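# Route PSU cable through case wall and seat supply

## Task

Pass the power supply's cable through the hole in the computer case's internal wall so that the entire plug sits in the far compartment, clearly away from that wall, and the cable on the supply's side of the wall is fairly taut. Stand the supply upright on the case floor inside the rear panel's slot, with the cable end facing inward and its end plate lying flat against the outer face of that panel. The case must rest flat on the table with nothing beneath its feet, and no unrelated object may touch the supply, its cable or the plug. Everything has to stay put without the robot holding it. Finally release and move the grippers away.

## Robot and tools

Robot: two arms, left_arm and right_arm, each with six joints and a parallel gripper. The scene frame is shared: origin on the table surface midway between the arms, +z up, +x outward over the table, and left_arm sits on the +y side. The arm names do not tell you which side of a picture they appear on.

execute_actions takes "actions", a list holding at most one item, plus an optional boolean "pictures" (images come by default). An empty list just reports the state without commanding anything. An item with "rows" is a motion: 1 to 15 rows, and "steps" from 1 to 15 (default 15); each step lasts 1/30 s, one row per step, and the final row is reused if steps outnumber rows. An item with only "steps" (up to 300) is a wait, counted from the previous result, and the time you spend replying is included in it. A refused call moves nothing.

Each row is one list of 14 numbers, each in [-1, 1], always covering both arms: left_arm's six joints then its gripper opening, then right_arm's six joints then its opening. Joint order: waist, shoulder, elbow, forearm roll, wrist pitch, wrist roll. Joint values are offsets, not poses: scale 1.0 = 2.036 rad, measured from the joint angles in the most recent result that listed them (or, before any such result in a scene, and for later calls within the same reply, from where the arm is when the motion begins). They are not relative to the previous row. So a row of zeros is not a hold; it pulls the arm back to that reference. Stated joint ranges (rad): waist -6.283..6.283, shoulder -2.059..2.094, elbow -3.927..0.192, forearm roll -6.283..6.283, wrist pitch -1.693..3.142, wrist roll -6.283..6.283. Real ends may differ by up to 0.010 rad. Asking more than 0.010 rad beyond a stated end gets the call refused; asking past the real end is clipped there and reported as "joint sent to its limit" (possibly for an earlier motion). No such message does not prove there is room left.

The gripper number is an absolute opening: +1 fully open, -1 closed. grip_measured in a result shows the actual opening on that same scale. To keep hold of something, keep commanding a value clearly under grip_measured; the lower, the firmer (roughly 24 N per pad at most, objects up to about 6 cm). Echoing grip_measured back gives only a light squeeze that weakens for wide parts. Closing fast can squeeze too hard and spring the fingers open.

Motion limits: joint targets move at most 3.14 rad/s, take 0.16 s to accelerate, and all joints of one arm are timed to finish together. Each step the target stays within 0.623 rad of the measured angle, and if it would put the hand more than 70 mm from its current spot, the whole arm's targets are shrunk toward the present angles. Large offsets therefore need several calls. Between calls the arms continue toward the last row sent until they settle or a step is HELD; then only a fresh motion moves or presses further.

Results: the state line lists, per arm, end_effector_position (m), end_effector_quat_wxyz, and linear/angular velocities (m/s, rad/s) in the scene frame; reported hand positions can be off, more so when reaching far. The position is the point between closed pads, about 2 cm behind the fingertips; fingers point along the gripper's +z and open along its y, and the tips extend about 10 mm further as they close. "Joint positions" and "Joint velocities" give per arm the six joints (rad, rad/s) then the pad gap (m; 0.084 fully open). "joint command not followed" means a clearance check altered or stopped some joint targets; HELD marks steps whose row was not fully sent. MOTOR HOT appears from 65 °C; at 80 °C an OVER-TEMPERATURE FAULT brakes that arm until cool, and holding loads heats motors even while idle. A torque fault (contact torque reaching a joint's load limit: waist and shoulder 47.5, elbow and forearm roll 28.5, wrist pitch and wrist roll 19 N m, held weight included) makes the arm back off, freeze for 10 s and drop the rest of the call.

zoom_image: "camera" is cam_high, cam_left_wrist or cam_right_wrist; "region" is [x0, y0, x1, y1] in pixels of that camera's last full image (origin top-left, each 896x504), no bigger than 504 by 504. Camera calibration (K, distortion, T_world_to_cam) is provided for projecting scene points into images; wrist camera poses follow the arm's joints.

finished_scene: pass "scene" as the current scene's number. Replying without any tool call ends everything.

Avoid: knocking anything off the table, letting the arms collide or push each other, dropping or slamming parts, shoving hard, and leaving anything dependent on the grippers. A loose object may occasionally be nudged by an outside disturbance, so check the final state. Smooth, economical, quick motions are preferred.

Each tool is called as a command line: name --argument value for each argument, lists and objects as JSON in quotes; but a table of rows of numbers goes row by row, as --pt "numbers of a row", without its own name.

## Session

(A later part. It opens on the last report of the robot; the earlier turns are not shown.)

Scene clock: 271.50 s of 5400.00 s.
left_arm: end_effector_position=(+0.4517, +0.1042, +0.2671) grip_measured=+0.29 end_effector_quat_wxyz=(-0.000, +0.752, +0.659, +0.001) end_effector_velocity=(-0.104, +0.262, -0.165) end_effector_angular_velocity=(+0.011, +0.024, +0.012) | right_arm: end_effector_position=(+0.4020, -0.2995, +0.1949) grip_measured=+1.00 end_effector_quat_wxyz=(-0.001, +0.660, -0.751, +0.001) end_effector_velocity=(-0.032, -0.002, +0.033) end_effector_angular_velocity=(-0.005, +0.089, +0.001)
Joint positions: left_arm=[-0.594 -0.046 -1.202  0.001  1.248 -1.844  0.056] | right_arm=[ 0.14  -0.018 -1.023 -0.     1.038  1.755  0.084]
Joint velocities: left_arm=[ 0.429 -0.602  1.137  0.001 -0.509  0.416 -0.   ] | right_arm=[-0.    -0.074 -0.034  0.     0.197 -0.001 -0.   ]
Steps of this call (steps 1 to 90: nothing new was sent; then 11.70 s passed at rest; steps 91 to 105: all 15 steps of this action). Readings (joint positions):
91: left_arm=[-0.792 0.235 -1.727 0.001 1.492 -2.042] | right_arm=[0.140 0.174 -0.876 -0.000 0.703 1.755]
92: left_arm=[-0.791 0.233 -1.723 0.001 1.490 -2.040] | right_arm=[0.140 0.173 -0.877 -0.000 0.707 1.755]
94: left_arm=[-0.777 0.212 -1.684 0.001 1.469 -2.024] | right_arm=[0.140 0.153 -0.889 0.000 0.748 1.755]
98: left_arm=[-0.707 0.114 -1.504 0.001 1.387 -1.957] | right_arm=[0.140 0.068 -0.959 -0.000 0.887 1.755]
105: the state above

execute_actions --actions '[{"rows": [[0.0214,-0.0309,0.0577,0,-0.0268,0.0214,0.3, 0.2328,0.2856,-0.3274,0,0.0432,-0.1896,0.2]], "steps": 15}]' --pictures false

execute_actions --actions '[{"steps": 25}]'

Scene clock: 277.50 s of 5400.00 s.
left_arm: end_effector_position=(+0.4400, +0.1302, +0.2501) grip_measured=+0.29 end_effector_quat_wxyz=(-0.000, +0.752, +0.659, +0.001) end_effector_velocity=(-0.000, +0.000, -0.001) end_effector_angular_velocity=(+0.001, +0.001, +0.001) | right_arm: end_effector_position=(+0.4650, -0.1557, +0.1827) grip_measured=+0.19 end_effector_quat_wxyz=(+0.001, +0.816, -0.578, -0.001) end_effector_velocity=(+0.087, +0.364, -0.066) end_effector_angular_velocity=(+0.002, -0.004, +1.056)
Joint positions: left_arm=[-0.55  -0.109 -1.084  0.001  1.193 -1.801  0.056] | right_arm=[ 0.398  0.295 -1.386 -0.     1.094  1.546  0.052]
Joint velocities: left_arm=[-0.     0.     0.001  0.     0.    -0.001  0.   ] | right_arm=[ 0.583  0.724 -0.814 -0.001  0.086 -0.473  0.   ]
Steps of this call (steps 1 to 30: the robot went on to your last target; steps 31 to 90: nothing new was sent; then 2.50 s passed at rest; steps 91 to 105: all 15 steps of this action). Readings (joint positions):
91: left_arm=[-0.550 -0.109 -1.085 0.001 1.193 -1.800] | right_arm=[0.140 -0.026 -1.029 -0.000 1.056 1.755]
92: left_arm=[-0.550 -0.109 -1.085 0.001 1.193 -1.800] | right_arm=[0.143 -0.023 -1.033 -0.000 1.057 1.753]
94: left_arm=[-0.550 -0.109 -1.084 0.001 1.193 -1.801] | right_arm=[0.169 0.012 -1.071 -0.000 1.061 1.729]
98: left_arm=[-0.550 -0.109 -1.084 0.001 1.193 -1.801] | right_arm=[0.259 0.122 -1.190 -0.000 1.073 1.659]
105: the state above

Scene clock: 278.33 s of 5400.00 s.
left_arm: end_effector_position=(+0.4400, +0.1302, +0.2501) grip_measured=+0.29 end_effector_quat_wxyz=(-0.000, +0.752, +0.659, +0.001) end_effector_velocity=(+0.000, +0.000, +0.000) end_effector_angular_velocity=(-0.000, -0.000, +0.001) | right_arm: end_effector_position=(+0.4746, -0.0144, +0.1502) grip_measured=+0.19 end_effector_quat_wxyz=(-0.000, +0.913, -0.408, +0.000) end_effector_velocity=(-0.001, +0.003, -0.001) end_effector_angular_velocity=(-0.000, +0.001, +0.006)
Joint positions: left_arm=[-0.55  -0.109 -1.084  0.001  1.193 -1.801  0.056] | right_arm=[ 0.614  0.563 -1.689 -0.     1.126  1.37   0.052]
Joint velocities: left_arm=[ 0.    -0.    -0.    -0.     0.    -0.001  0.   ] | right_arm=[ 0.005  0.004 -0.004  0.    -0.    -0.001  0.   ]
Steps of this call (steps 1 to 25: the robot went on to your last target). Readings (joint positions):
1: left_arm=[-0.550 -0.109 -1.084 0.001 1.193 -1.801] | right_arm=[0.418 0.319 -1.414 -0.000 1.096 1.530]
2: left_arm=[-0.550 -0.109 -1.084 0.001 1.193 -1.801] | right_arm=[0.437 0.343 -1.441 -0.000 1.099 1.514]
4: left_arm=[-0.550 -0.109 -1.084 0.001 1.193 -1.801] | right_arm=[0.475 0.391 -1.494 -0.000 1.105 1.483]
8: left_arm=[-0.550 -0.109 -1.084 0.001 1.193 -1.801] | right_arm=[0.550 0.484 -1.600 -0.000 1.116 1.422]
25: the state above
camera_calibration (this result's frames):
cam_left_wrist: T_world_to_cam=[[0.988144, -0.151958, -0.0219332, -0.374226], [-0.151922, -0.988387, 0.00331492, 0.263661], [-0.0221822, 0.0000565098, -0.999754, 0.387624], [0, 0, 0, 1]] pos_world=[0.418444, 0.20371, 0.378447]
cam_right_wrist: T_world_to_cam=[[-0.7457, -0.666004, -0.019236, 0.383322], [-0.666059, 0.745887, -0.0043486, 0.394596], [0.017244, 0.00956953, -0.999806, 0.272585], [0, 0, 0, 1]] pos_world=[0.543967, -0.0416384, 0.281622]

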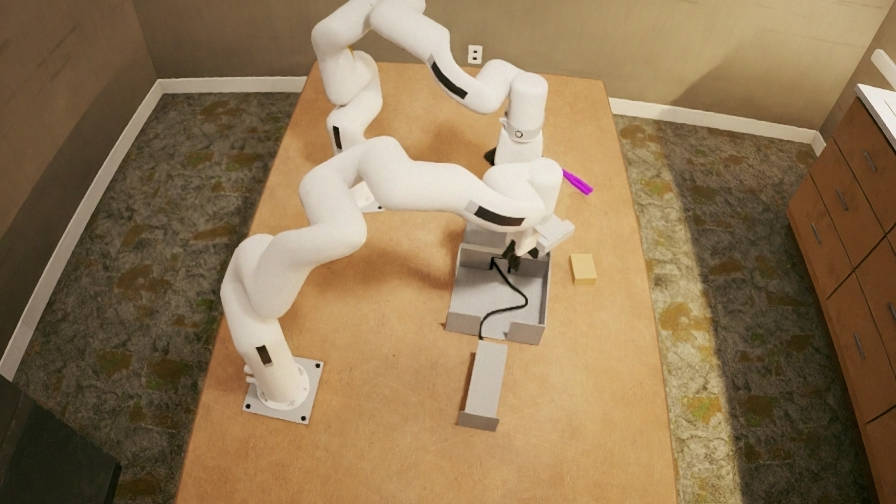

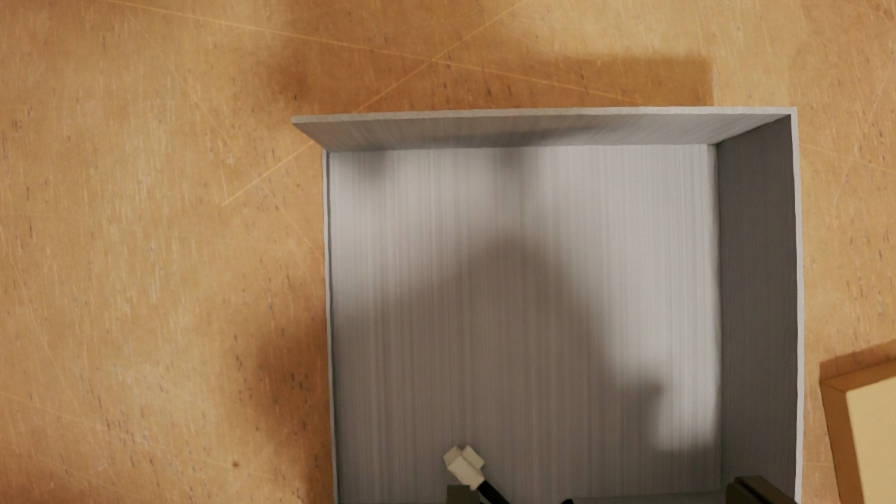

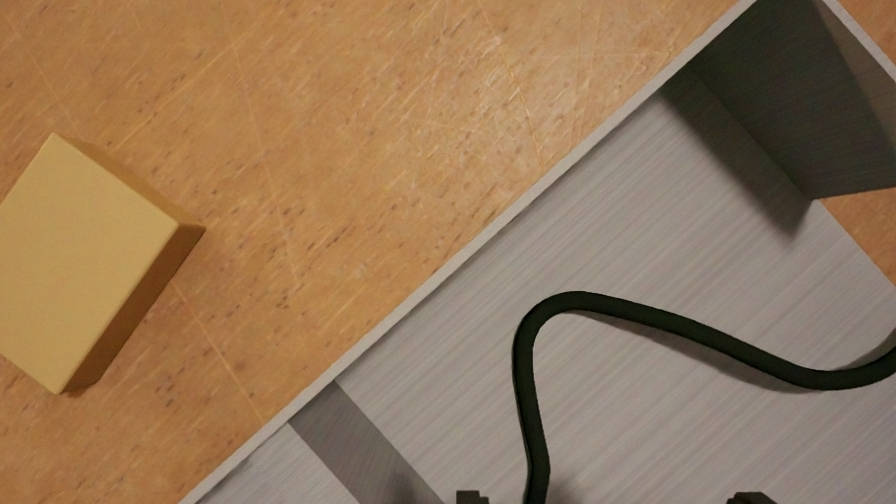

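execute_actions --actions '[{"rows": [[0,0,0,0,0,0,0.3, 0,0.0803,0.047,0,-0.1273,0,-0.25]], "steps": 15}]' --pictures false

execute_actions --actions '[{"steps": 12}]'

Scene clock: 283.83 s of 5400.00 s.
left_arm: end_effector_position=(+0.4400, +0.1302, +0.2501) grip_measured=+0.29 end_effector_quat_wxyz=(-0.000, +0.752, +0.659, +0.001) end_effector_velocity=(+0.000, +0.000, +0.000) end_effector_angular_velocity=(-0.000, +0.000, +0.002) | right_arm: end_effector_position=(+0.4761, -0.0144, +0.0356) grip_measured=-0.27 end_effector_quat_wxyz=(-0.000, +0.913, -0.409, +0.000) end_effector_velocity=(+0.029, +0.012, -0.003) end_effector_angular_velocity=(+0.055, -0.096, -0.006)
Joint positions: left_arm=[-0.55  -0.109 -1.084  0.001  1.193 -1.801  0.056] | right_arm=[ 0.612  0.719 -1.598 -0.     0.878  1.37   0.032]
Joint velocities: left_arm=[ 0.001 -0.     0.    -0.     0.    -0.001 -0.   ] | right_arm=[-0.007  0.031 -0.017 -0.001 -0.124  0.    -0.   ]
Steps of this call (steps 1 to 15: the robot went on to your last target; steps 16 to 90: nothing new was sent; then 2.00 s passed at rest; steps 91 to 105: all 15 steps of this action). Readings (joint positions):
91: left_arm=[-0.550 -0.109 -1.084 0.001 1.193 -1.801] | right_arm=[0.614 0.564 -1.690 -0.000 1.125 1.369]
92: left_arm=[-0.550 -0.109 -1.084 0.001 1.193 -1.801] | right_arm=[0.614 0.565 -1.689 -0.000 1.121 1.369]
94: left_arm=[-0.550 -0.109 -1.084 0.001 1.193 -1.801] | right_arm=[0.614 0.584 -1.681 -0.000 1.082 1.369]
98: left_arm=[-0.550 -0.109 -1.084 0.001 1.193 -1.801] | right_arm=[0.614 0.661 -1.630 -0.000 0.975 1.370]
105: the state above

Scene clock: 284.23 s of 5400.00 s.
left_arm: end_effector_position=(+0.4400, +0.1302, +0.2501) grip_measured=+0.29 end_effector_quat_wxyz=(-0.000, +0.752, +0.659, +0.001) end_effector_velocity=(-0.000, -0.000, -0.000) end_effector_angular_velocity=(+0.000, +0.000, -0.003) | right_arm: end_effector_position=(+0.4771, -0.0138, +0.0338) grip_measured=-0.27 end_effector_quat_wxyz=(-0.003, +0.913, -0.409, +0.002) end_effector_velocity=(-0.001, +0.000, -0.003) end_effector_angular_velocity=(-0.001, +0.001, -0.000)
Joint positions: left_arm=[-0.55  -0.109 -1.084  0.001  1.193 -1.801  0.056] | right_arm=[ 0.612  0.722 -1.596 -0.     0.867  1.37   0.032]
Joint velocities: left_arm=[-0.001 -0.     0.    -0.     0.     0.002 -0.   ] | right_arm=[ 0.001  0.004  0.002  0.    -0.005  0.001 -0.   ]
Steps of this call (steps 1 to 12: the robot went on to your last target). Readings (joint positions):
1: left_arm=[-0.550 -0.109 -1.084 0.001 1.193 -1.801] | right_arm=[0.612 0.720 -1.598 -0.000 0.874 1.370]
2: left_arm=[-0.550 -0.109 -1.084 0.001 1.193 -1.801] | right_arm=[0.612 0.720 -1.598 -0.000 0.873 1.370]
4: left_arm=[-0.550 -0.109 -1.084 0.001 1.193 -1.801] | right_arm=[0.612 0.721 -1.597 -0.000 0.870 1.370]
8: left_arm=[-0.550 -0.109 -1.084 0.001 1.193 -1.801] | right_arm=[0.612 0.722 -1.596 -0.000 0.868 1.370]
12: the state above
camera_calibration (this result's frames):
cam_left_wrist: T_world_to_cam=[[0.988144, -0.151958, -0.0219334, -0.374226], [-0.151922, -0.988387, 0.00331509, 0.26366], [-0.0221824, 0.0000563688, -0.999754, 0.387624], [0, 0, 0, 1]] pos_world=[0.418444, 0.20371, 0.378447]
cam_right_wrist: T_world_to_cam=[[-0.746276, -0.665153, -0.0253669, 0.383904], [-0.665249, 0.7466, -0.00571111, 0.394997], [0.0227377, 0.0126132, -0.999662, 0.153579], [0, 0, 0, 1]] pos_world=[0.545778, -0.0414869, 0.165521]

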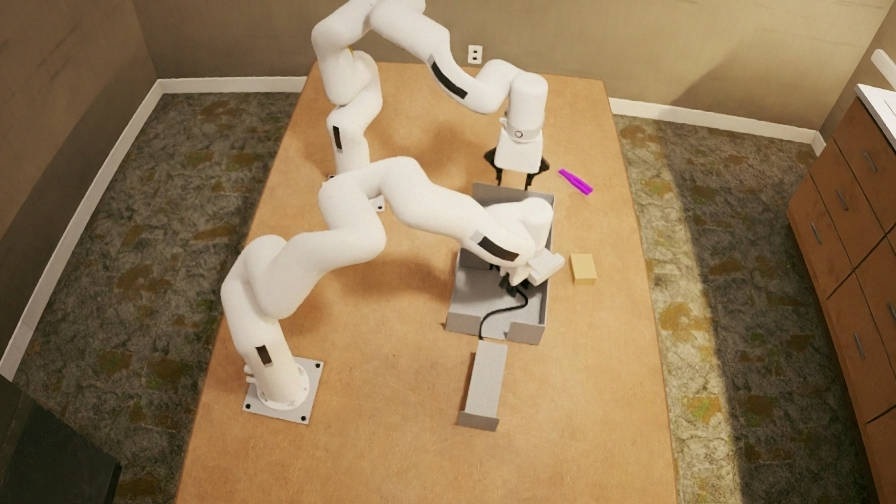

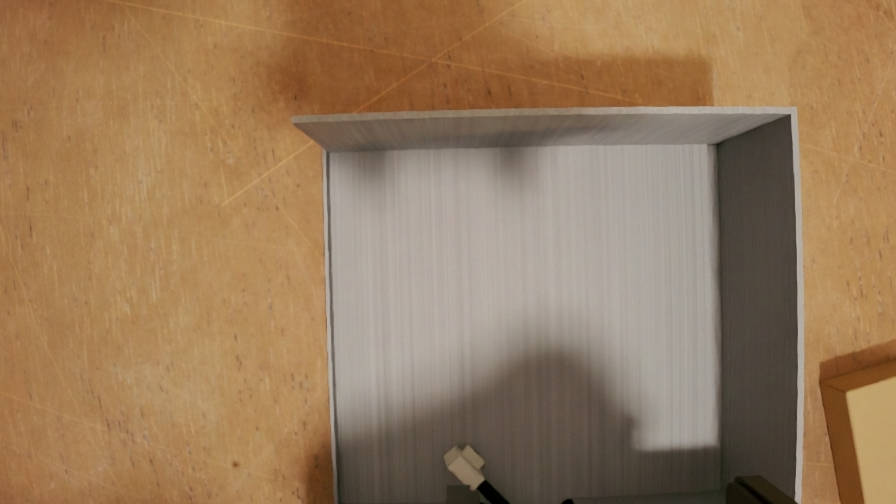

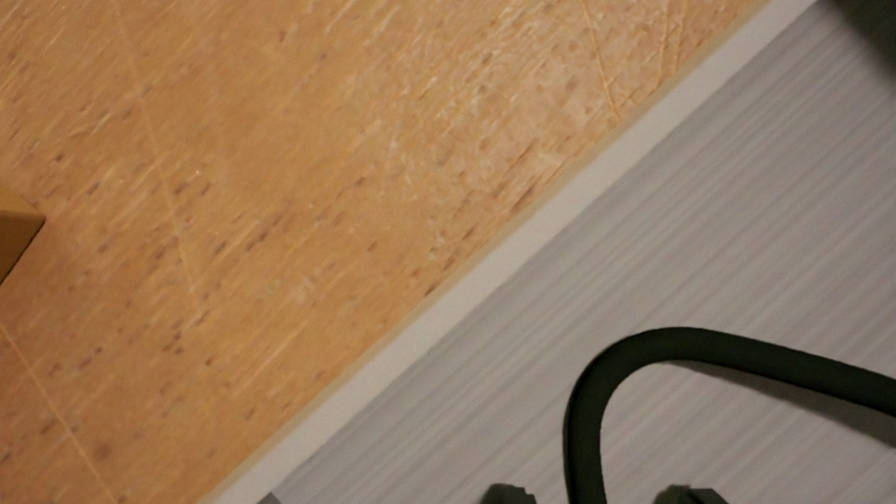

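execute_actions --actions '[{"rows": [[0,0,0,0,0,0,0.3, 0,-0.0025,-0.0015,0,0.0074,0,-0.25],[0,0,0,0,0,0,0.3, 0,-0.0025,-0.0015,0,0.0074,0,-0.25],[0,0,0,0,0,0,0.3, 0,-0.0025,-0.0015,0,0.0074,0,-0.5],[0,0,0,0,0,0,0.3, 0,-0.0025,-0.0015,0,0.0074,0,-0.7],[0,0,0,0,0,0,0.3, 0,-0.0025,-0.0015,0,0.0074,0,-0.85],[0,0,0,0,0,0,0.3, 0,-0.0025,-0.0015,0,0.0074,0,-1]], "steps": 15}]' --pictures false

Scene clock: 288.63 s of 5400.00 s.
left_arm: end_effector_position=(+0.4400, +0.1302, +0.2501) grip_measured=+0.29 end_effector_quat_wxyz=(-0.000, +0.752, +0.659, +0.001) end_effector_velocity=(-0.000, +0.000, -0.000) end_effector_angular_velocity=(+0.000, +0.000, -0.000) | right_arm: end_effector_position=(+0.4735, -0.0145, +0.0338) grip_measured=-0.85 end_effector_quat_wxyz=(+0.003, +0.913, -0.408, -0.002) end_effector_velocity=(+0.018, +0.001, +0.023) end_effector_angular_velocity=(+0.024, -0.045, -0.016)
Joint positions: left_arm=[-0.55  -0.109 -1.084  0.001  1.193 -1.801  0.056] | right_arm=[ 0.614  0.72  -1.596  0.     0.883  1.369  0.006]
Joint velocities: left_arm=[ 0.    -0.     0.001  0.    -0.     0.    -0.   ] | right_arm=[-0.013 -0.022 -0.024 -0.002 -0.005  0.003 -0.   ]
Steps of this call (steps 1 to 30: the robot went on to your last target; steps 31 to 90: nothing new was sent; then 0.90 s passed at rest; steps 91 to 105: all 15 steps of this action). Readings (joint positions):
91: left_arm=[-0.550 -0.109 -1.084 0.001 1.193 -1.801] | right_arm=[0.613 0.722 -1.594 -0.000 0.867 1.370]
92: left_arm=[-0.550 -0.109 -1.084 0.001 1.193 -1.801] | right_arm=[0.613 0.721 -1.594 -0.000 0.869 1.370]
94: left_arm=[-0.550 -0.109 -1.084 0.001 1.193 -1.801] | right_arm=[0.614 0.721 -1.597 0.000 0.872 1.370]
98: left_arm=[-0.550 -0.109 -1.084 0.001 1.193 -1.801] | right_arm=[0.619 0.724 -1.593 0.000 0.881 1.368]
105: the state above

execute_actions --actions '[{"rows": [[0,0,0,0,0,0,0.3, 0.002,-0.006,0.003,0,-0.002,0.03,-1],[0,0,0,0,0,0,0.3, 0.004,-0.01,0.008,0,-0.004,0.06,-1],[0,0,0,0,0,0,0.3, 0.006,-0.013,0.014,0,-0.006,0.09,-1],[0,0,0,0,0,0,0.3, 0.008,-0.016,0.019,0,-0.008,0.12,-1],[0,0,0,0,0,0,0.3, 0.010,-0.019,0.025,0,-0.010,0.15,-1],[0,0,0,0,0,0,0.3, 0.012,-0.022,0.030,0,-0.012,0.18,-1],[0,0,0,0,0,0,0.3, 0.014,-0.026,0.036,0,-0.014,0.21,-1],[0,0,0,0,0,0,0.3, 0.016,-0.029,0.041,0,-0.016,0.24,-1],[0,0,0,0,0,0,0.3, 0.018,-0.032,0.046,0,-0.018,0.27,-1],[0,0,0,0,0,0,0.3, 0.020,-0.036,0.052,0,-0.020,0.30,-1],[0,0,0,0,0,0,0.3, 0.022,-0.039,0.057,0,-0.022,0.33,-1],[0,0,0,0,0,0,0.3, 0.024,-0.043,0.063,0,-0.024,0.36,-1],[0,0,0,0,0,0,0.3, 0.026,-0.046,0.068,0,-0.026,0.39,-1],[0,0,0,0,0,0,0.3, 0.028,-0.050,0.073,0,-0.027,0.42,-1],[0,0,0,0,0,0,0.3, 0.0305,-0.0532,0.0786,0,-0.0288,0.4528,-1]], "steps": 15}]' --pictures false

execute_actions --actions '[{"steps": 15}]'

Scene clock: 297.70 s of 5400.00 s.
left_arm: end_effector_position=(+0.4400, +0.1302, +0.2501) grip_measured=+0.29 end_effector_quat_wxyz=(-0.000, +0.752, +0.659, +0.001) end_effector_velocity=(+0.000, -0.000, +0.000) end_effector_angular_velocity=(-0.000, -0.000, +0.002) | right_arm: end_effector_position=(+0.4467, -0.0024, +0.0406) grip_measured=-0.85 end_effector_quat_wxyz=(-0.001, +0.765, -0.644, +0.000) end_effector_velocity=(-0.088, +0.028, +0.009) end_effector_angular_velocity=(+0.001, +0.002, -1.664)
Joint positions: left_arm=[-0.55  -0.109 -1.084  0.001  1.193 -1.801  0.056] | right_arm=[ 0.654  0.648 -1.493  0.     0.843  1.969  0.006]
Joint velocities: left_arm=[-0.    -0.    -0.     0.     0.    -0.002  0.   ] | right_arm=[ 0.119 -0.205  0.318 -0.    -0.112  1.783 -0.   ]
Steps of this call (steps 1 to 15: the robot went on to your last target; steps 16 to 90: nothing new was sent; then 5.57 s passed at rest; steps 91 to 105: all 15 steps of this action). Readings (joint positions):
91: left_arm=[-0.550 -0.109 -1.084 0.001 1.193 -1.801] | right_arm=[0.612 0.717 -1.599 -0.000 0.882 1.370]
92: left_arm=[-0.550 -0.109 -1.084 0.001 1.193 -1.801] | right_arm=[0.613 0.717 -1.599 -0.000 0.882 1.374]
94: left_arm=[-0.550 -0.109 -1.084 0.001 1.193 -1.801] | right_arm=[0.615 0.712 -1.593 -0.000 0.880 1.411]
98: left_arm=[-0.550 -0.109 -1.084 0.001 1.193 -1.801] | right_arm=[0.628 0.692 -1.564 -0.000 0.869 1.574]
105: the state above

Scene clock: 298.20 s of 5400.00 s.
left_arm: end_effector_position=(+0.4400, +0.1302, +0.2501) grip_measured=+0.29 end_effector_quat_wxyz=(-0.000, +0.752, +0.659, +0.001) end_effector_velocity=(-0.000, -0.000, +0.000) end_effector_angular_velocity=(-0.000, -0.000, +0.001) | right_arm: end_effector_position=(+0.4306, +0.0023, +0.0420) grip_measured=-0.85 end_effector_quat_wxyz=(-0.000, +0.661, -0.751, +0.000) end_effector_velocity=(-0.002, +0.001, +0.000) end_effector_angular_velocity=(+0.000, +0.000, -0.024)
Joint positions: left_arm=[-0.55  -0.109 -1.084  0.001  1.193 -1.801  0.056] | right_arm=[ 0.676  0.612 -1.437  0.     0.824  2.288  0.006]
Joint velocities: left_arm=[-0.001 -0.    -0.     0.     0.    -0.002  0.   ] | right_arm=[ 0.002 -0.003  0.005  0.001 -0.001  0.026  0.   ]
Steps of this call (steps 1 to 15: the robot went on to your last target). Readings (joint positions):
1: left_arm=[-0.550 -0.109 -1.084 0.001 1.193 -1.801] | right_arm=[0.658 0.641 -1.482 0.000 0.839 2.029]
2: left_arm=[-0.550 -0.109 -1.084 0.001 1.193 -1.801] | right_arm=[0.662 0.635 -1.472 0.000 0.836 2.087]
4: left_arm=[-0.550 -0.109 -1.084 0.001 1.193 -1.801] | right_arm=[0.669 0.623 -1.455 0.000 0.830 2.184]
8: left_arm=[-0.550 -0.109 -1.084 0.001 1.193 -1.801] | right_arm=[0.675 0.615 -1.441 0.000 0.826 2.265]
15: the state above
camera_calibration (this result's frames):
cam_left_wrist: T_world_to_cam=[[0.988144, -0.151958, -0.0219333, -0.374226], [-0.151922, -0.988387, 0.0033151, 0.263661], [-0.0221823, 0.0000563613, -0.999754, 0.387624], [0, 0, 0, 1]] pos_world=[0.418444, 0.20371, 0.378447]
cam_right_wrist: T_world_to_cam=[[-0.991708, 0.127144, -0.0186881, 0.463656], [0.12724, 0.991864, -0.004051, 0.010154], [0.018021, -0.00639529, -0.999817, 0.164638], [0, 0, 0, 1]] pos_world=[0.455553, -0.0679694, 0.173314]

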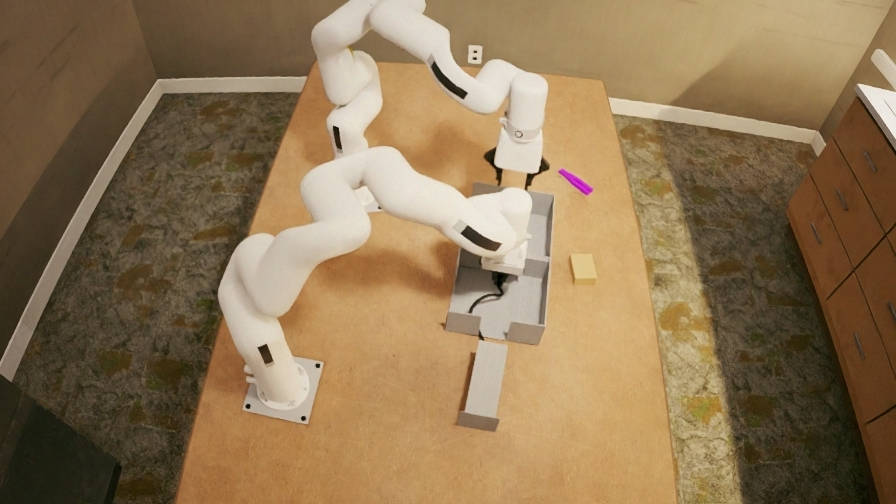

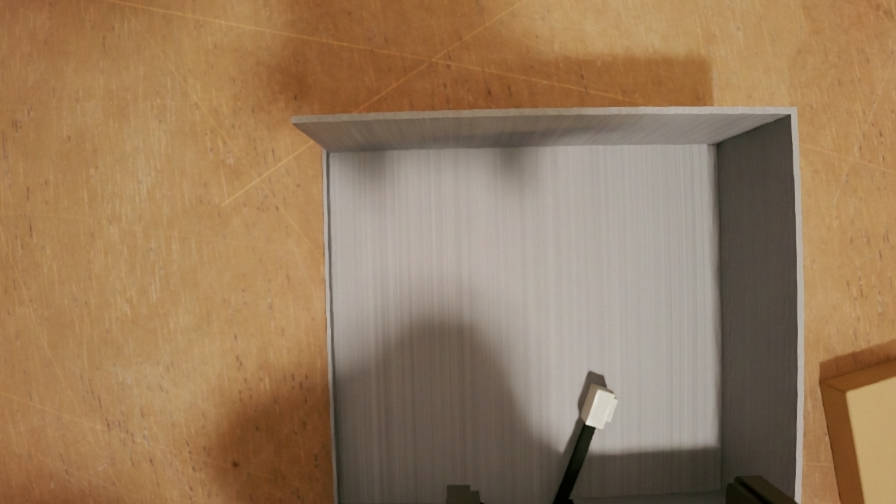

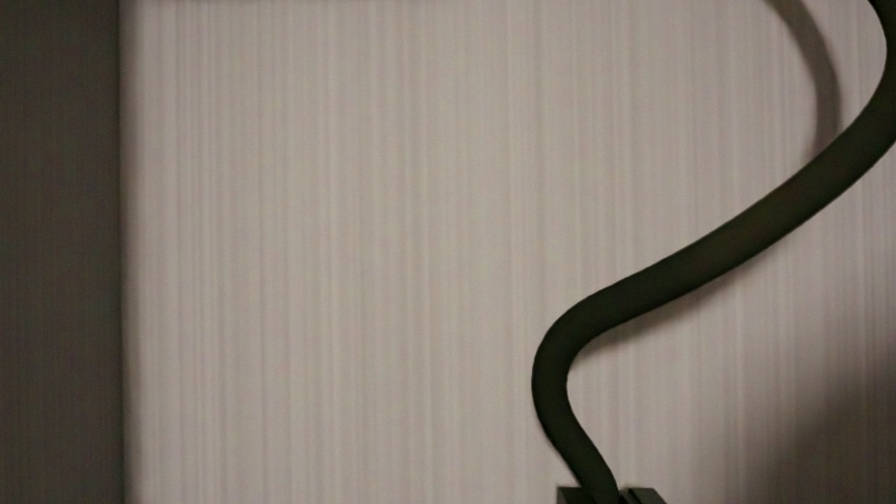

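execute_actions --actions '[{"rows": [[-0.0073,0.1384,0.0282,0,-0.1666,0.1945,-0.1, 0,0,0,0,0,0.001,-1]], "steps": 15}]' --pictures false

execute_actions --actions '[{"steps": 12}]'

Scene clock: 303.90 s of 5400.00 s.
left_arm: end_effector_position=(+0.4734, +0.1103, +0.1260) grip_measured=-0.11 end_effector_quat_wxyz=(-0.003, +0.864, +0.504, -0.002) end_effector_velocity=(+0.027, -0.015, -0.067) end_effector_angular_velocity=(-0.024, -0.055, -0.281) | right_arm: end_effector_position=(+0.4306, +0.0023, +0.0420) grip_measured=-0.85 end_effector_quat_wxyz=(-0.000, +0.660, -0.751, +0.000) end_effector_velocity=(+0.000, -0.000, -0.000) end_effector_angular_velocity=(-0.000, +0.000, -0.001)
Joint positions: left_arm=[-0.564  0.157 -1.028  0.001  0.877 -1.431  0.039] | right_arm=[ 0.676  0.612 -1.437  0.     0.824  2.291  0.006]
Joint velocities: left_arm=[-0.008  0.164  0.014 -0.    -0.239  0.272  0.   ] | right_arm=[-0.     0.001 -0.     0.     0.     0.001 -0.   ]
Steps of this call (steps 1 to 15: the robot went on to your last target; steps 16 to 90: nothing new was sent; then 2.20 s passed at rest; steps 91 to 105: all 15 steps of this action). Readings (joint positions):
91: left_arm=[-0.550 -0.109 -1.084 0.001 1.193 -1.801] | right_arm=[0.676 0.612 -1.436 0.000 0.824 2.291]
92: left_arm=[-0.550 -0.107 -1.084 0.001 1.190 -1.796] | right_arm=[0.676 0.612 -1.436 0.000 0.824 2.291]
94: left_arm=[-0.551 -0.083 -1.082 0.001 1.155 -1.756] | right_arm=[0.676 0.612 -1.437 0.000 0.824 2.291]
98: left_arm=[-0.557 0.025 -1.056 0.001 1.033 -1.614] | right_arm=[0.676 0.612 -1.437 0.000 0.824 2.291]
105: the state above

Scene clock: 304.30 s of 5400.00 s.
left_arm: end_effector_position=(+0.4765, +0.1087, +0.1208) grip_measured=-0.11 end_effector_quat_wxyz=(+0.000, +0.870, +0.492, +0.001) end_effector_velocity=(-0.001, +0.000, -0.004) end_effector_angular_velocity=(+0.002, +0.005, -0.005) | right_arm: end_effector_position=(+0.4306, +0.0023, +0.0420) grip_measured=-0.85 end_effector_quat_wxyz=(-0.000, +0.660, -0.751, +0.000) end_effector_velocity=(-0.000, -0.000, -0.000) end_effector_angular_velocity=(-0.000, +0.001, -0.001)
Joint positions: left_arm=[-0.565  0.171 -1.027  0.001  0.855 -1.405  0.039] | right_arm=[ 0.676  0.612 -1.437  0.     0.824  2.29   0.006]
Joint velocities: left_arm=[-0.     0.006  0.003 -0.    -0.004  0.004 -0.   ] | right_arm=[-0.     0.     0.     0.     0.     0.001 -0.   ]
Steps of this call (steps 1 to 12: the robot went on to your last target). Readings (joint positions):
1: left_arm=[-0.564 0.162 -1.028 0.001 0.870 -1.423] | right_arm=[0.676 0.612 -1.437 0.000 0.824 2.290]
2: left_arm=[-0.564 0.164 -1.028 0.001 0.866 -1.418] | right_arm=[0.676 0.612 -1.437 0.000 0.824 2.290]
4: left_arm=[-0.565 0.167 -1.029 0.001 0.860 -1.411] | right_arm=[0.676 0.612 -1.437 0.000 0.824 2.290]
8: left_arm=[-0.565 0.170 -1.028 0.001 0.856 -1.407] | right_arm=[0.676 0.612 -1.437 0.000 0.824 2.290]
12: the state above
camera_calibration (this result's frames):
cam_left_wrist: T_world_to_cam=[[0.84535, -0.533782, -0.0214413, -0.306929], [-0.533842, -0.845578, 0.00329449, 0.414791], [-0.0198889, 0.00866129, -0.999765, 0.257143], [0, 0, 0, 1]] pos_world=[0.48601, 0.184678, 0.249135]
cam_right_wrist: T_world_to_cam=[[-0.991447, 0.129161, -0.018689, 0.463539], [0.129258, 0.991603, -0.00404967, 0.00928486], [0.018009, -0.00643074, -0.999817, 0.164644], [0, 0, 0, 1]] pos_world=[0.455409, -0.0680193, 0.173315]

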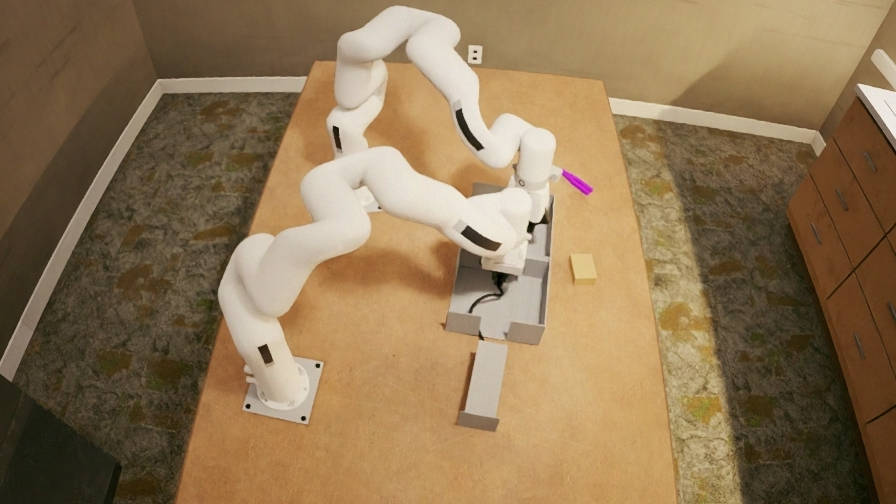

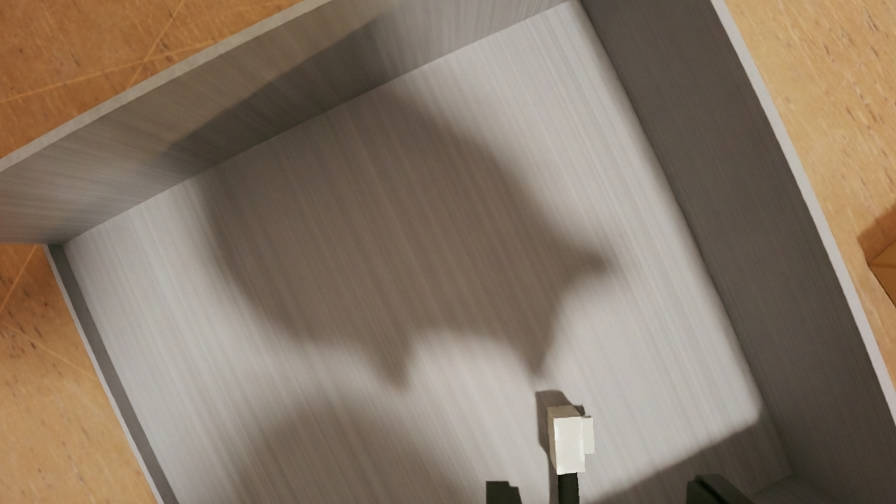

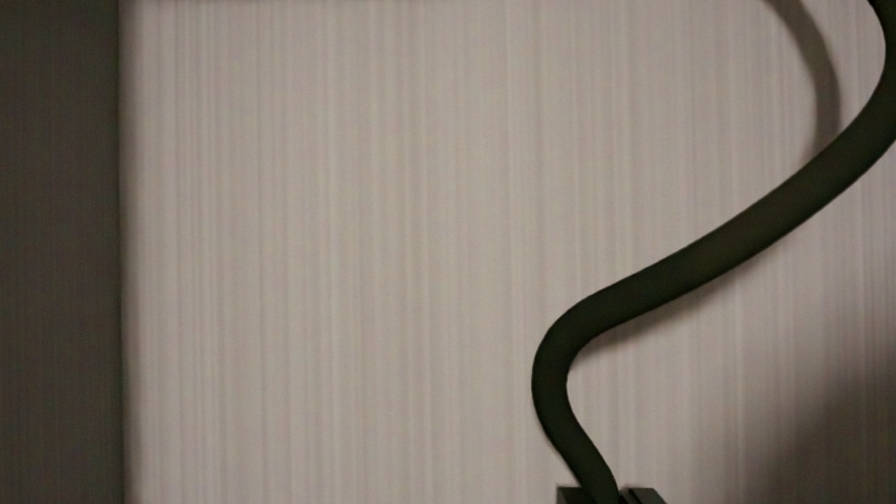

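execute_actions --actions '[{"rows": [[0.0046,0.0826,0.019,0,-0.1011,0.0044,-0.1, 0,0,0,0,0,0,-1]], "steps": 15}]' --pictures false

execute_actions --actions '[{"steps": 12}]'

Scene clock: 308.77 s of 5400.00 s.
left_arm: end_effector_position=(+0.4818, +0.1114, +0.0424) grip_measured=-0.11 end_effector_quat_wxyz=(+0.001, +0.870, +0.492, +0.001) end_effector_velocity=(+0.003, -0.001, -0.011) end_effector_angular_velocity=(-0.005, -0.013, +0.000) | right_arm: end_effector_position=(+0.4306, +0.0023, +0.0420) grip_measured=-0.85 end_effector_quat_wxyz=(-0.000, +0.660, -0.751, +0.000) end_effector_velocity=(+0.001, +0.000, +0.001) end_effector_angular_velocity=(+0.001, -0.002, -0.001)
Joint positions: left_arm=[-0.556  0.335 -0.991  0.001  0.653 -1.397  0.039] | right_arm=[ 0.676  0.612 -1.437  0.     0.824  2.29   0.006]
Joint velocities: left_arm=[ 0.001  0.025  0.005 -0.    -0.044  0.001 -0.   ] | right_arm=[ 0.    -0.001 -0.001 -0.     0.     0.001  0.   ]
Steps of this call (steps 1 to 30: the robot went on to your last target; steps 31 to 90: nothing new was sent; then 0.97 s passed at rest; steps 91 to 105: all 15 steps of this action). Readings (joint positions):
91: left_arm=[-0.565 0.172 -1.027 0.001 0.854 -1.405] | right_arm=[0.676 0.612 -1.437 0.000 0.824 2.290]
92: left_arm=[-0.565 0.175 -1.027 0.001 0.850 -1.405] | right_arm=[0.676 0.612 -1.437 0.000 0.824 2.290]
94: left_arm=[-0.563 0.202 -1.024 0.001 0.809 -1.403] | right_arm=[0.676 0.612 -1.437 0.000 0.824 2.290]
98: left_arm=[-0.557 0.305 -0.993 0.001 0.699 -1.398] | right_arm=[0.676 0.612 -1.437 0.000 0.824 2.290]
105: the state above

Scene clock: 309.17 s of 5400.00 s.
left_arm: end_effector_position=(+0.4810, +0.1117, +0.0401) grip_measured=-0.11 end_effector_quat_wxyz=(-0.000, +0.870, +0.492, +0.000) end_effector_velocity=(-0.001, -0.000, -0.002) end_effector_angular_velocity=(+0.001, +0.003, +0.000) | right_arm: end_effector_position=(+0.4306, +0.0023, +0.0420) grip_measured=-0.85 end_effector_quat_wxyz=(-0.000, +0.660, -0.751, +0.000) end_effector_velocity=(+0.000, +0.000, +0.000) end_effector_angular_velocity=(+0.001, -0.001, -0.000)
Joint positions: left_arm=[-0.555  0.339 -0.989  0.001  0.649 -1.396  0.039] | right_arm=[ 0.676  0.612 -1.437  0.     0.824  2.29   0.006]
Joint velocities: left_arm=[-0.001  0.002  0.001 -0.    -0.001 -0.001 -0.   ] | right_arm=[ 0.    -0.    -0.001  0.    -0.    -0.     0.   ]
Steps of this call (steps 1 to 12: the robot went on to your last target). Readings (joint positions):
1: left_arm=[-0.556 0.336 -0.990 0.001 0.652 -1.396] | right_arm=[0.676 0.612 -1.437 0.000 0.824 2.290]
2: left_arm=[-0.556 0.337 -0.990 0.001 0.651 -1.396] | right_arm=[0.676 0.612 -1.437 0.000 0.824 2.290]
4: left_arm=[-0.555 0.338 -0.989 0.001 0.650 -1.396] | right_arm=[0.676 0.612 -1.437 0.000 0.824 2.290]
8: left_arm=[-0.555 0.339 -0.989 0.001 0.649 -1.396] | right_arm=[0.676 0.612 -1.437 0.000 0.824 2.290]
12: the state above
camera_calibration (this result's frames):
cam_left_wrist: T_world_to_cam=[[0.845449, -0.5336, -0.0220606, -0.310902], [-0.533659, -0.845692, 0.00360945, 0.419987], [-0.0205825, 0.00872124, -0.99975, 0.176891], [0, 0, 0, 1]] pos_world=[0.490622, 0.18774, 0.168472]
cam_right_wrist: T_world_to_cam=[[-0.991447, 0.129161, -0.0186888, 0.463539], [0.129258, 0.991603, -0.0040498, 0.00928492], [0.0180088, -0.00643084, -0.999817, 0.164644], [0, 0, 0, 1]] pos_world=[0.455409, -0.0680194, 0.173315]

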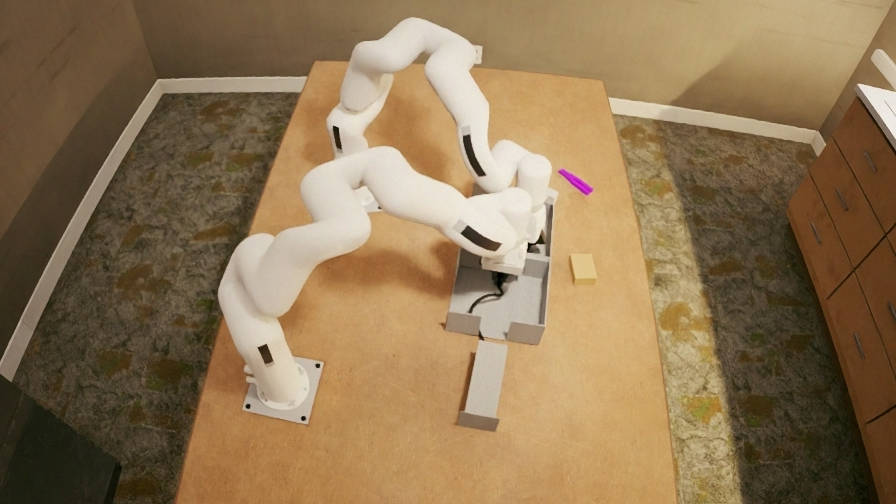

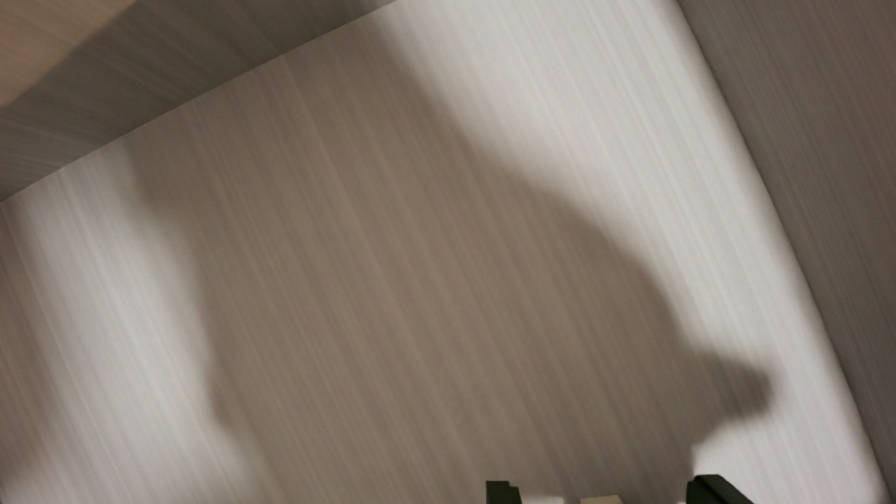

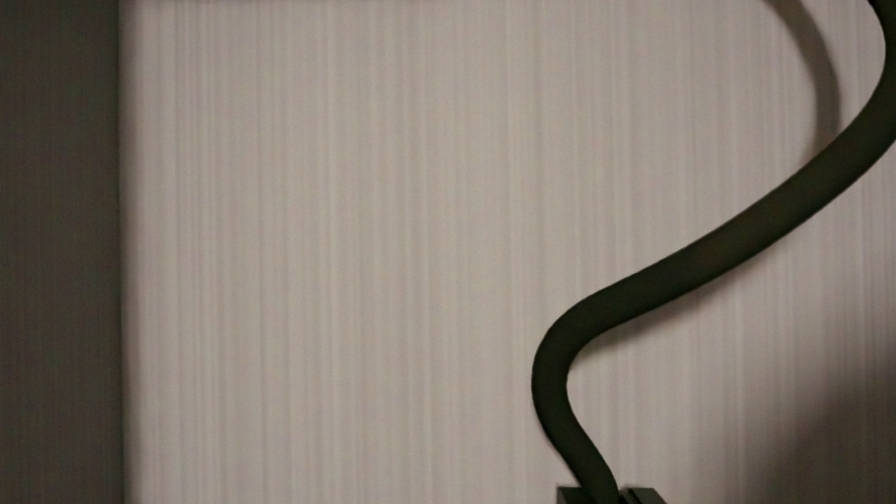

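execute_actions --actions '[{"rows": [[0,0,0,0,0,0,-0.3, 0,0,0,0,0,0,-1],[0,0,0,0,0,0,-0.5, 0,0,0,0,0,0,-1],[0,0,0,0,0,0,-0.7, 0,0,0,0,0,0,-1],[0,0,0,0,0,0,-0.85, 0,0,0,0,0,0,-1],[0,0,0,0,0,0,-1, 0,0,0,0,0,0,-1]], "steps": 15}]' --pictures false

Scene clock: 311.33 s of 5400.00 s.
left_arm: end_effector_position=(+0.4810, +0.1117, +0.0401) grip_measured=-0.80 end_effector_quat_wxyz=(-0.000, +0.870, +0.492, +0.000) end_effector_velocity=(+0.000, +0.000, +0.000) end_effector_angular_velocity=(-0.000, -0.001, +0.001) | right_arm: end_effector_position=(+0.4306, +0.0023, +0.0419) grip_measured=-0.85 end_effector_quat_wxyz=(-0.000, +0.660, -0.751, -0.000) end_effector_velocity=(+0.000, +0.000, +0.000) end_effector_angular_velocity=(+0.000, -0.000, -0.001)
Joint positions: left_arm=[-0.555  0.339 -0.989  0.001  0.649 -1.396  0.009] | right_arm=[ 0.676  0.612 -1.437  0.     0.824  2.29   0.006]
Joint velocities: left_arm=[ 0.    -0.    -0.001  0.    -0.    -0.001 -0.   ] | right_arm=[ 0.     0.001 -0.002  0.     0.     0.001  0.   ]
Steps of this call (steps 1 to 15: the robot went on to your last target; steps 16 to 50: nothing new was sent; steps 51 to 65: all 15 steps of this action). Readings (joint positions):
51: left_arm=[-0.555 0.340 -0.988 0.001 0.649 -1.396] | right_arm=[0.676 0.612 -1.437 0.000 0.824 2.290]
52: left_arm=[-0.555 0.340 -0.989 0.001 0.649 -1.396] | right_arm=[0.676 0.612 -1.437 0.000 0.824 2.290]
54: left_arm=[-0.555 0.339 -0.989 0.001 0.649 -1.396] | right_arm=[0.676 0.612 -1.437 0.000 0.824 2.290]
58: left_arm=[-0.555 0.339 -0.989 0.001 0.649 -1.396] | right_arm=[0.676 0.612 -1.437 0.000 0.824 2.290]
65: the state above

execute_actions --actions '[{"rows": [[0,0,0,0,0,0,-1, 0,0,0,0,0,0,-0.2],[0,0,0,0,0,0,-1, 0,0,0,0,0,0,-0.2],[0,0,0,0,0,0,-1, 0,0,0,0,0,0,-0.2],[0,0,0,0,0,0,-1, 0,0,0,0,0,0,-0.2],[0,0,0,0,0,0,-1, 0,0,0,0,0,0,-0.2],[0,0,0,0,0,0,-1, 0,0,0,0,0,0,-0.2],[0,0,0,0,0,0,-1, 0,-0.0947,-0.087,0,0.1822,0,-0.2]], "steps": 15}]' --pictures false

execute_actions --actions '[{"steps": 15}]' --pictures false

Scene clock: 316.07 s of 5400.00 s.
left_arm: end_effector_position=(+0.4810, +0.1119, +0.0401) grip_measured=-0.80 end_effector_quat_wxyz=(-0.000, +0.870, +0.492, +0.000) end_effector_velocity=(-0.000, -0.000, -0.000) end_effector_angular_velocity=(-0.000, +0.000, -0.001) | right_arm: end_effector_position=(+0.4371, +0.0065, +0.1247) grip_measured=-0.21 end_effector_quat_wxyz=(-0.002, +0.660, -0.751, +0.000) end_effector_velocity=(-0.005, -0.003, +0.369) end_effector_angular_velocity=(-0.006, +0.009, +0.001)
Joint positions: left_arm=[-0.555  0.339 -0.989  0.001  0.649 -1.396  0.009] | right_arm=[ 0.676  0.511 -1.531 -0.     1.016  2.291  0.035]
Joint velocities: left_arm=[-0.001 -0.     0.001 -0.    -0.     0.    -0.   ] | right_arm=[ 0.    -0.453 -0.405 -0.     0.87  -0.    -0.   ]
Steps of this call (steps 1 to 15: the robot went on to your last target; steps 16 to 90: nothing new was sent; then 1.23 s passed at rest; steps 91 to 105: all 15 steps of this action). Readings (joint positions):
91: left_arm=[-0.555 0.339 -0.989 0.001 0.649 -1.396] | right_arm=[0.676 0.612 -1.437 0.000 0.824 2.291]
92: left_arm=[-0.556 0.339 -0.989 0.001 0.649 -1.396] | right_arm=[0.676 0.612 -1.437 0.000 0.824 2.291]
94: left_arm=[-0.556 0.339 -0.988 0.001 0.649 -1.396] | right_arm=[0.676 0.612 -1.437 0.000 0.824 2.291]
98: left_arm=[-0.556 0.339 -0.989 0.001 0.649 -1.396] | right_arm=[0.676 0.611 -1.438 0.000 0.829 2.291]
105: the state above

Scene clock: 316.57 s of 5400.00 s.
left_arm: end_effector_position=(+0.4810, +0.1118, +0.0401) grip_measured=-0.80 end_effector_quat_wxyz=(-0.000, +0.870, +0.492, +0.000) end_effector_velocity=(-0.000, +0.000, -0.000) end_effector_angular_velocity=(+0.000, +0.001, +0.002) | right_arm: end_effector_position=(+0.4303, +0.0021, +0.1976) grip_measured=-0.21 end_effector_quat_wxyz=(+0.002, +0.660, -0.751, -0.000) end_effector_velocity=(+0.004, +0.002, +0.017) end_effector_angular_velocity=(+0.012, -0.020, +0.000)
Joint positions: left_arm=[-0.555  0.339 -0.989  0.001  0.649 -1.396  0.009] | right_arm=[ 0.676  0.422 -1.612  0.     1.194  2.29   0.035]
Joint velocities: left_arm=[ 0.    -0.     0.    -0.     0.001 -0.002  0.   ] | right_arm=[ 0.    -0.015 -0.021 -0.001  0.013  0.    -0.   ]
Steps of this call (steps 1 to 15: the robot went on to your last target). Readings (joint positions):
1: left_arm=[-0.555 0.339 -0.989 0.001 0.649 -1.396] | right_arm=[0.676 0.496 -1.544 -0.000 1.046 2.291]
2: left_arm=[-0.555 0.339 -0.989 0.001 0.649 -1.396] | right_arm=[0.676 0.481 -1.558 -0.000 1.076 2.291]
4: left_arm=[-0.555 0.339 -0.989 0.001 0.649 -1.396] | right_arm=[0.676 0.452 -1.584 -0.000 1.130 2.291]
8: left_arm=[-0.555 0.339 -0.989 0.001 0.649 -1.396] | right_arm=[0.676 0.425 -1.609 -0.000 1.179 2.291]
15: the state above

execute_actions --actions '[{"rows": [[0.0299,-0.0541,0.0627,0,-0.0082,-0.1022,-1, -0.2633,-0.22,0.286,0,-0.068,-0.2628,1]], "steps": 15}]' --pictures false

execute_actions --actions '[{"steps": 25}]'

Scene clock: 321.80 s of 5400.00 s.
left_arm: end_effector_position=(+0.4602, +0.1489, +0.0496) grip_measured=-0.80 end_effector_quat_wxyz=(-0.000, +0.798, +0.602, +0.000) end_effector_velocity=(-0.005, +0.006, +0.001) end_effector_angular_velocity=(+0.001, +0.002, +0.050) | right_arm: end_effector_position=(+0.4415, -0.1639, +0.2065) grip_measured=+1.00 end_effector_quat_wxyz=(-0.000, +0.660, -0.752, +0.000) end_effector_velocity=(-0.048, -0.386, +0.000) end_effector_angular_velocity=(-0.000, -0.001, -0.003)
Joint positions: left_arm=[-0.496  0.231 -0.864  0.001  0.632 -1.6    0.009] | right_arm=[ 0.397  0.188 -1.311 -0.     1.123  2.013  0.084]
Joint velocities: left_arm=[ 0.009 -0.018  0.023  0.    -0.004 -0.041  0.   ] | right_arm=[-0.672 -0.56   0.733 -0.001 -0.174 -0.669  0.   ]
Steps of this call (steps 1 to 15: the robot went on to your last target; steps 16 to 90: nothing new was sent; then 1.73 s passed at rest; steps 91 to 105: all 15 steps of this action). Readings (joint positions):
91: left_arm=[-0.555 0.339 -0.989 0.001 0.649 -1.397] | right_arm=[0.676 0.419 -1.614 0.000 1.195 2.290]
92: left_arm=[-0.555 0.338 -0.986 0.001 0.648 -1.401] | right_arm=[0.674 0.417 -1.610 0.000 1.194 2.286]
94: left_arm=[-0.544 0.318 -0.963 0.001 0.645 -1.441] | right_arm=[0.646 0.391 -1.574 0.001 1.185 2.254]
98: left_arm=[-0.506 0.251 -0.888 0.001 0.636 -1.559] | right_arm=[0.551 0.316 -1.479 -0.000 1.163 2.167]
105: the state above

Scene clock: 322.63 s of 5400.00 s.
left_arm: end_effector_position=(+0.4597, +0.1497, +0.0498) grip_measured=-0.80 end_effector_quat_wxyz=(-0.000, +0.797, +0.605, +0.000) end_effector_velocity=(-0.000, +0.001, -0.000) end_effector_angular_velocity=(+0.000, +0.001, -0.000) | right_arm: end_effector_position=(+0.4004, -0.2994, +0.2001) grip_measured=+1.00 end_effector_quat_wxyz=(-0.000, +0.660, -0.751, +0.000) end_effector_velocity=(-0.000, -0.002, +0.001) end_effector_angular_velocity=(-0.000, -0.002, -0.003)
Joint positions: left_arm=[-0.495  0.229 -0.861  0.001  0.632 -1.604  0.009] | right_arm=[ 0.141 -0.026 -1.03   0.     1.056  1.756  0.084]
Joint velocities: left_arm=[ 0.001 -0.     0.001  0.    -0.     0.001 -0.   ] | right_arm=[-0.005 -0.003  0.002 -0.    -0.001 -0.002 -0.   ]
Steps of this call (steps 1 to 25: the robot went on to your last target). Readings (joint positions):
1: left_arm=[-0.496 0.231 -0.863 0.001 0.632 -1.602] | right_arm=[0.375 0.169 -1.287 -0.000 1.117 1.991]
2: left_arm=[-0.495 0.230 -0.862 0.001 0.632 -1.602] | right_arm=[0.352 0.151 -1.262 -0.000 1.111 1.968]
4: left_arm=[-0.495 0.230 -0.862 0.001 0.632 -1.603] | right_arm=[0.306 0.113 -1.212 -0.000 1.099 1.922]
8: left_arm=[-0.495 0.229 -0.861 0.001 0.632 -1.604] | right_arm=[0.214 0.035 -1.110 0.000 1.075 1.830]
25: the state above
camera_calibration (this result's frames):
cam_left_wrist: T_world_to_cam=[[0.95682, -0.289793, -0.0227039, -0.360103], [-0.289785, -0.957085, 0.00369531, 0.345246], [-0.0228004, 0.0030435, -0.999735, 0.18768], [0, 0, 0, 1]] pos_world=[0.44888, 0.225503, 0.178179]
cam_right_wrist: T_world_to_cam=[[-0.991373, 0.129704, -0.0188785, 0.47574], [0.129802, 0.991532, -0.00403607, 0.312778], [0.0181951, -0.00645172, -0.999814, 0.321267], [0, 0, 0, 1]] pos_world=[0.425191, -0.369762, 0.331451]

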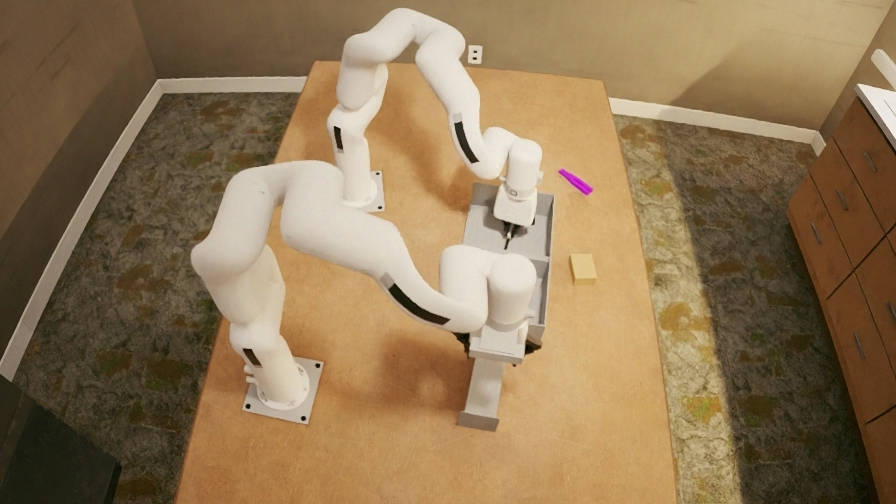

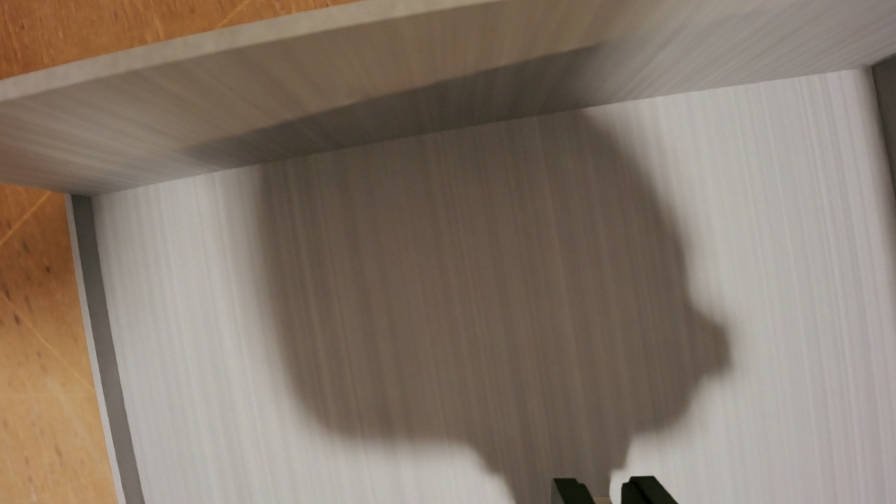

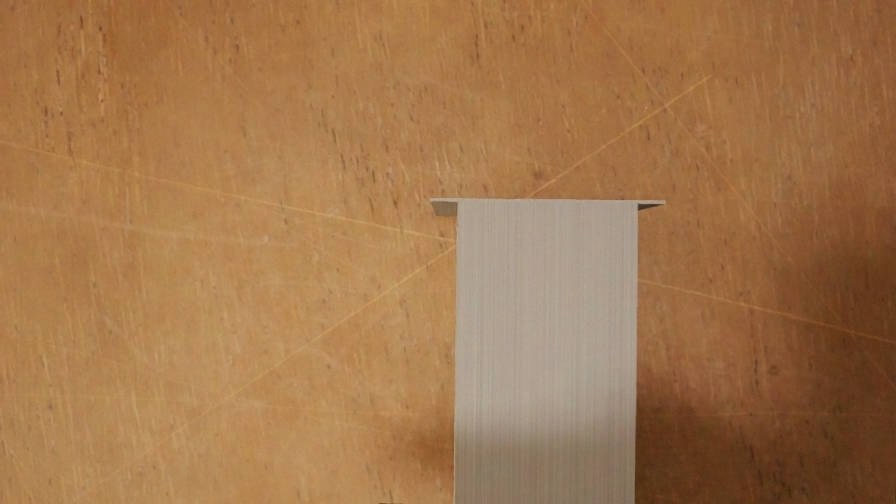

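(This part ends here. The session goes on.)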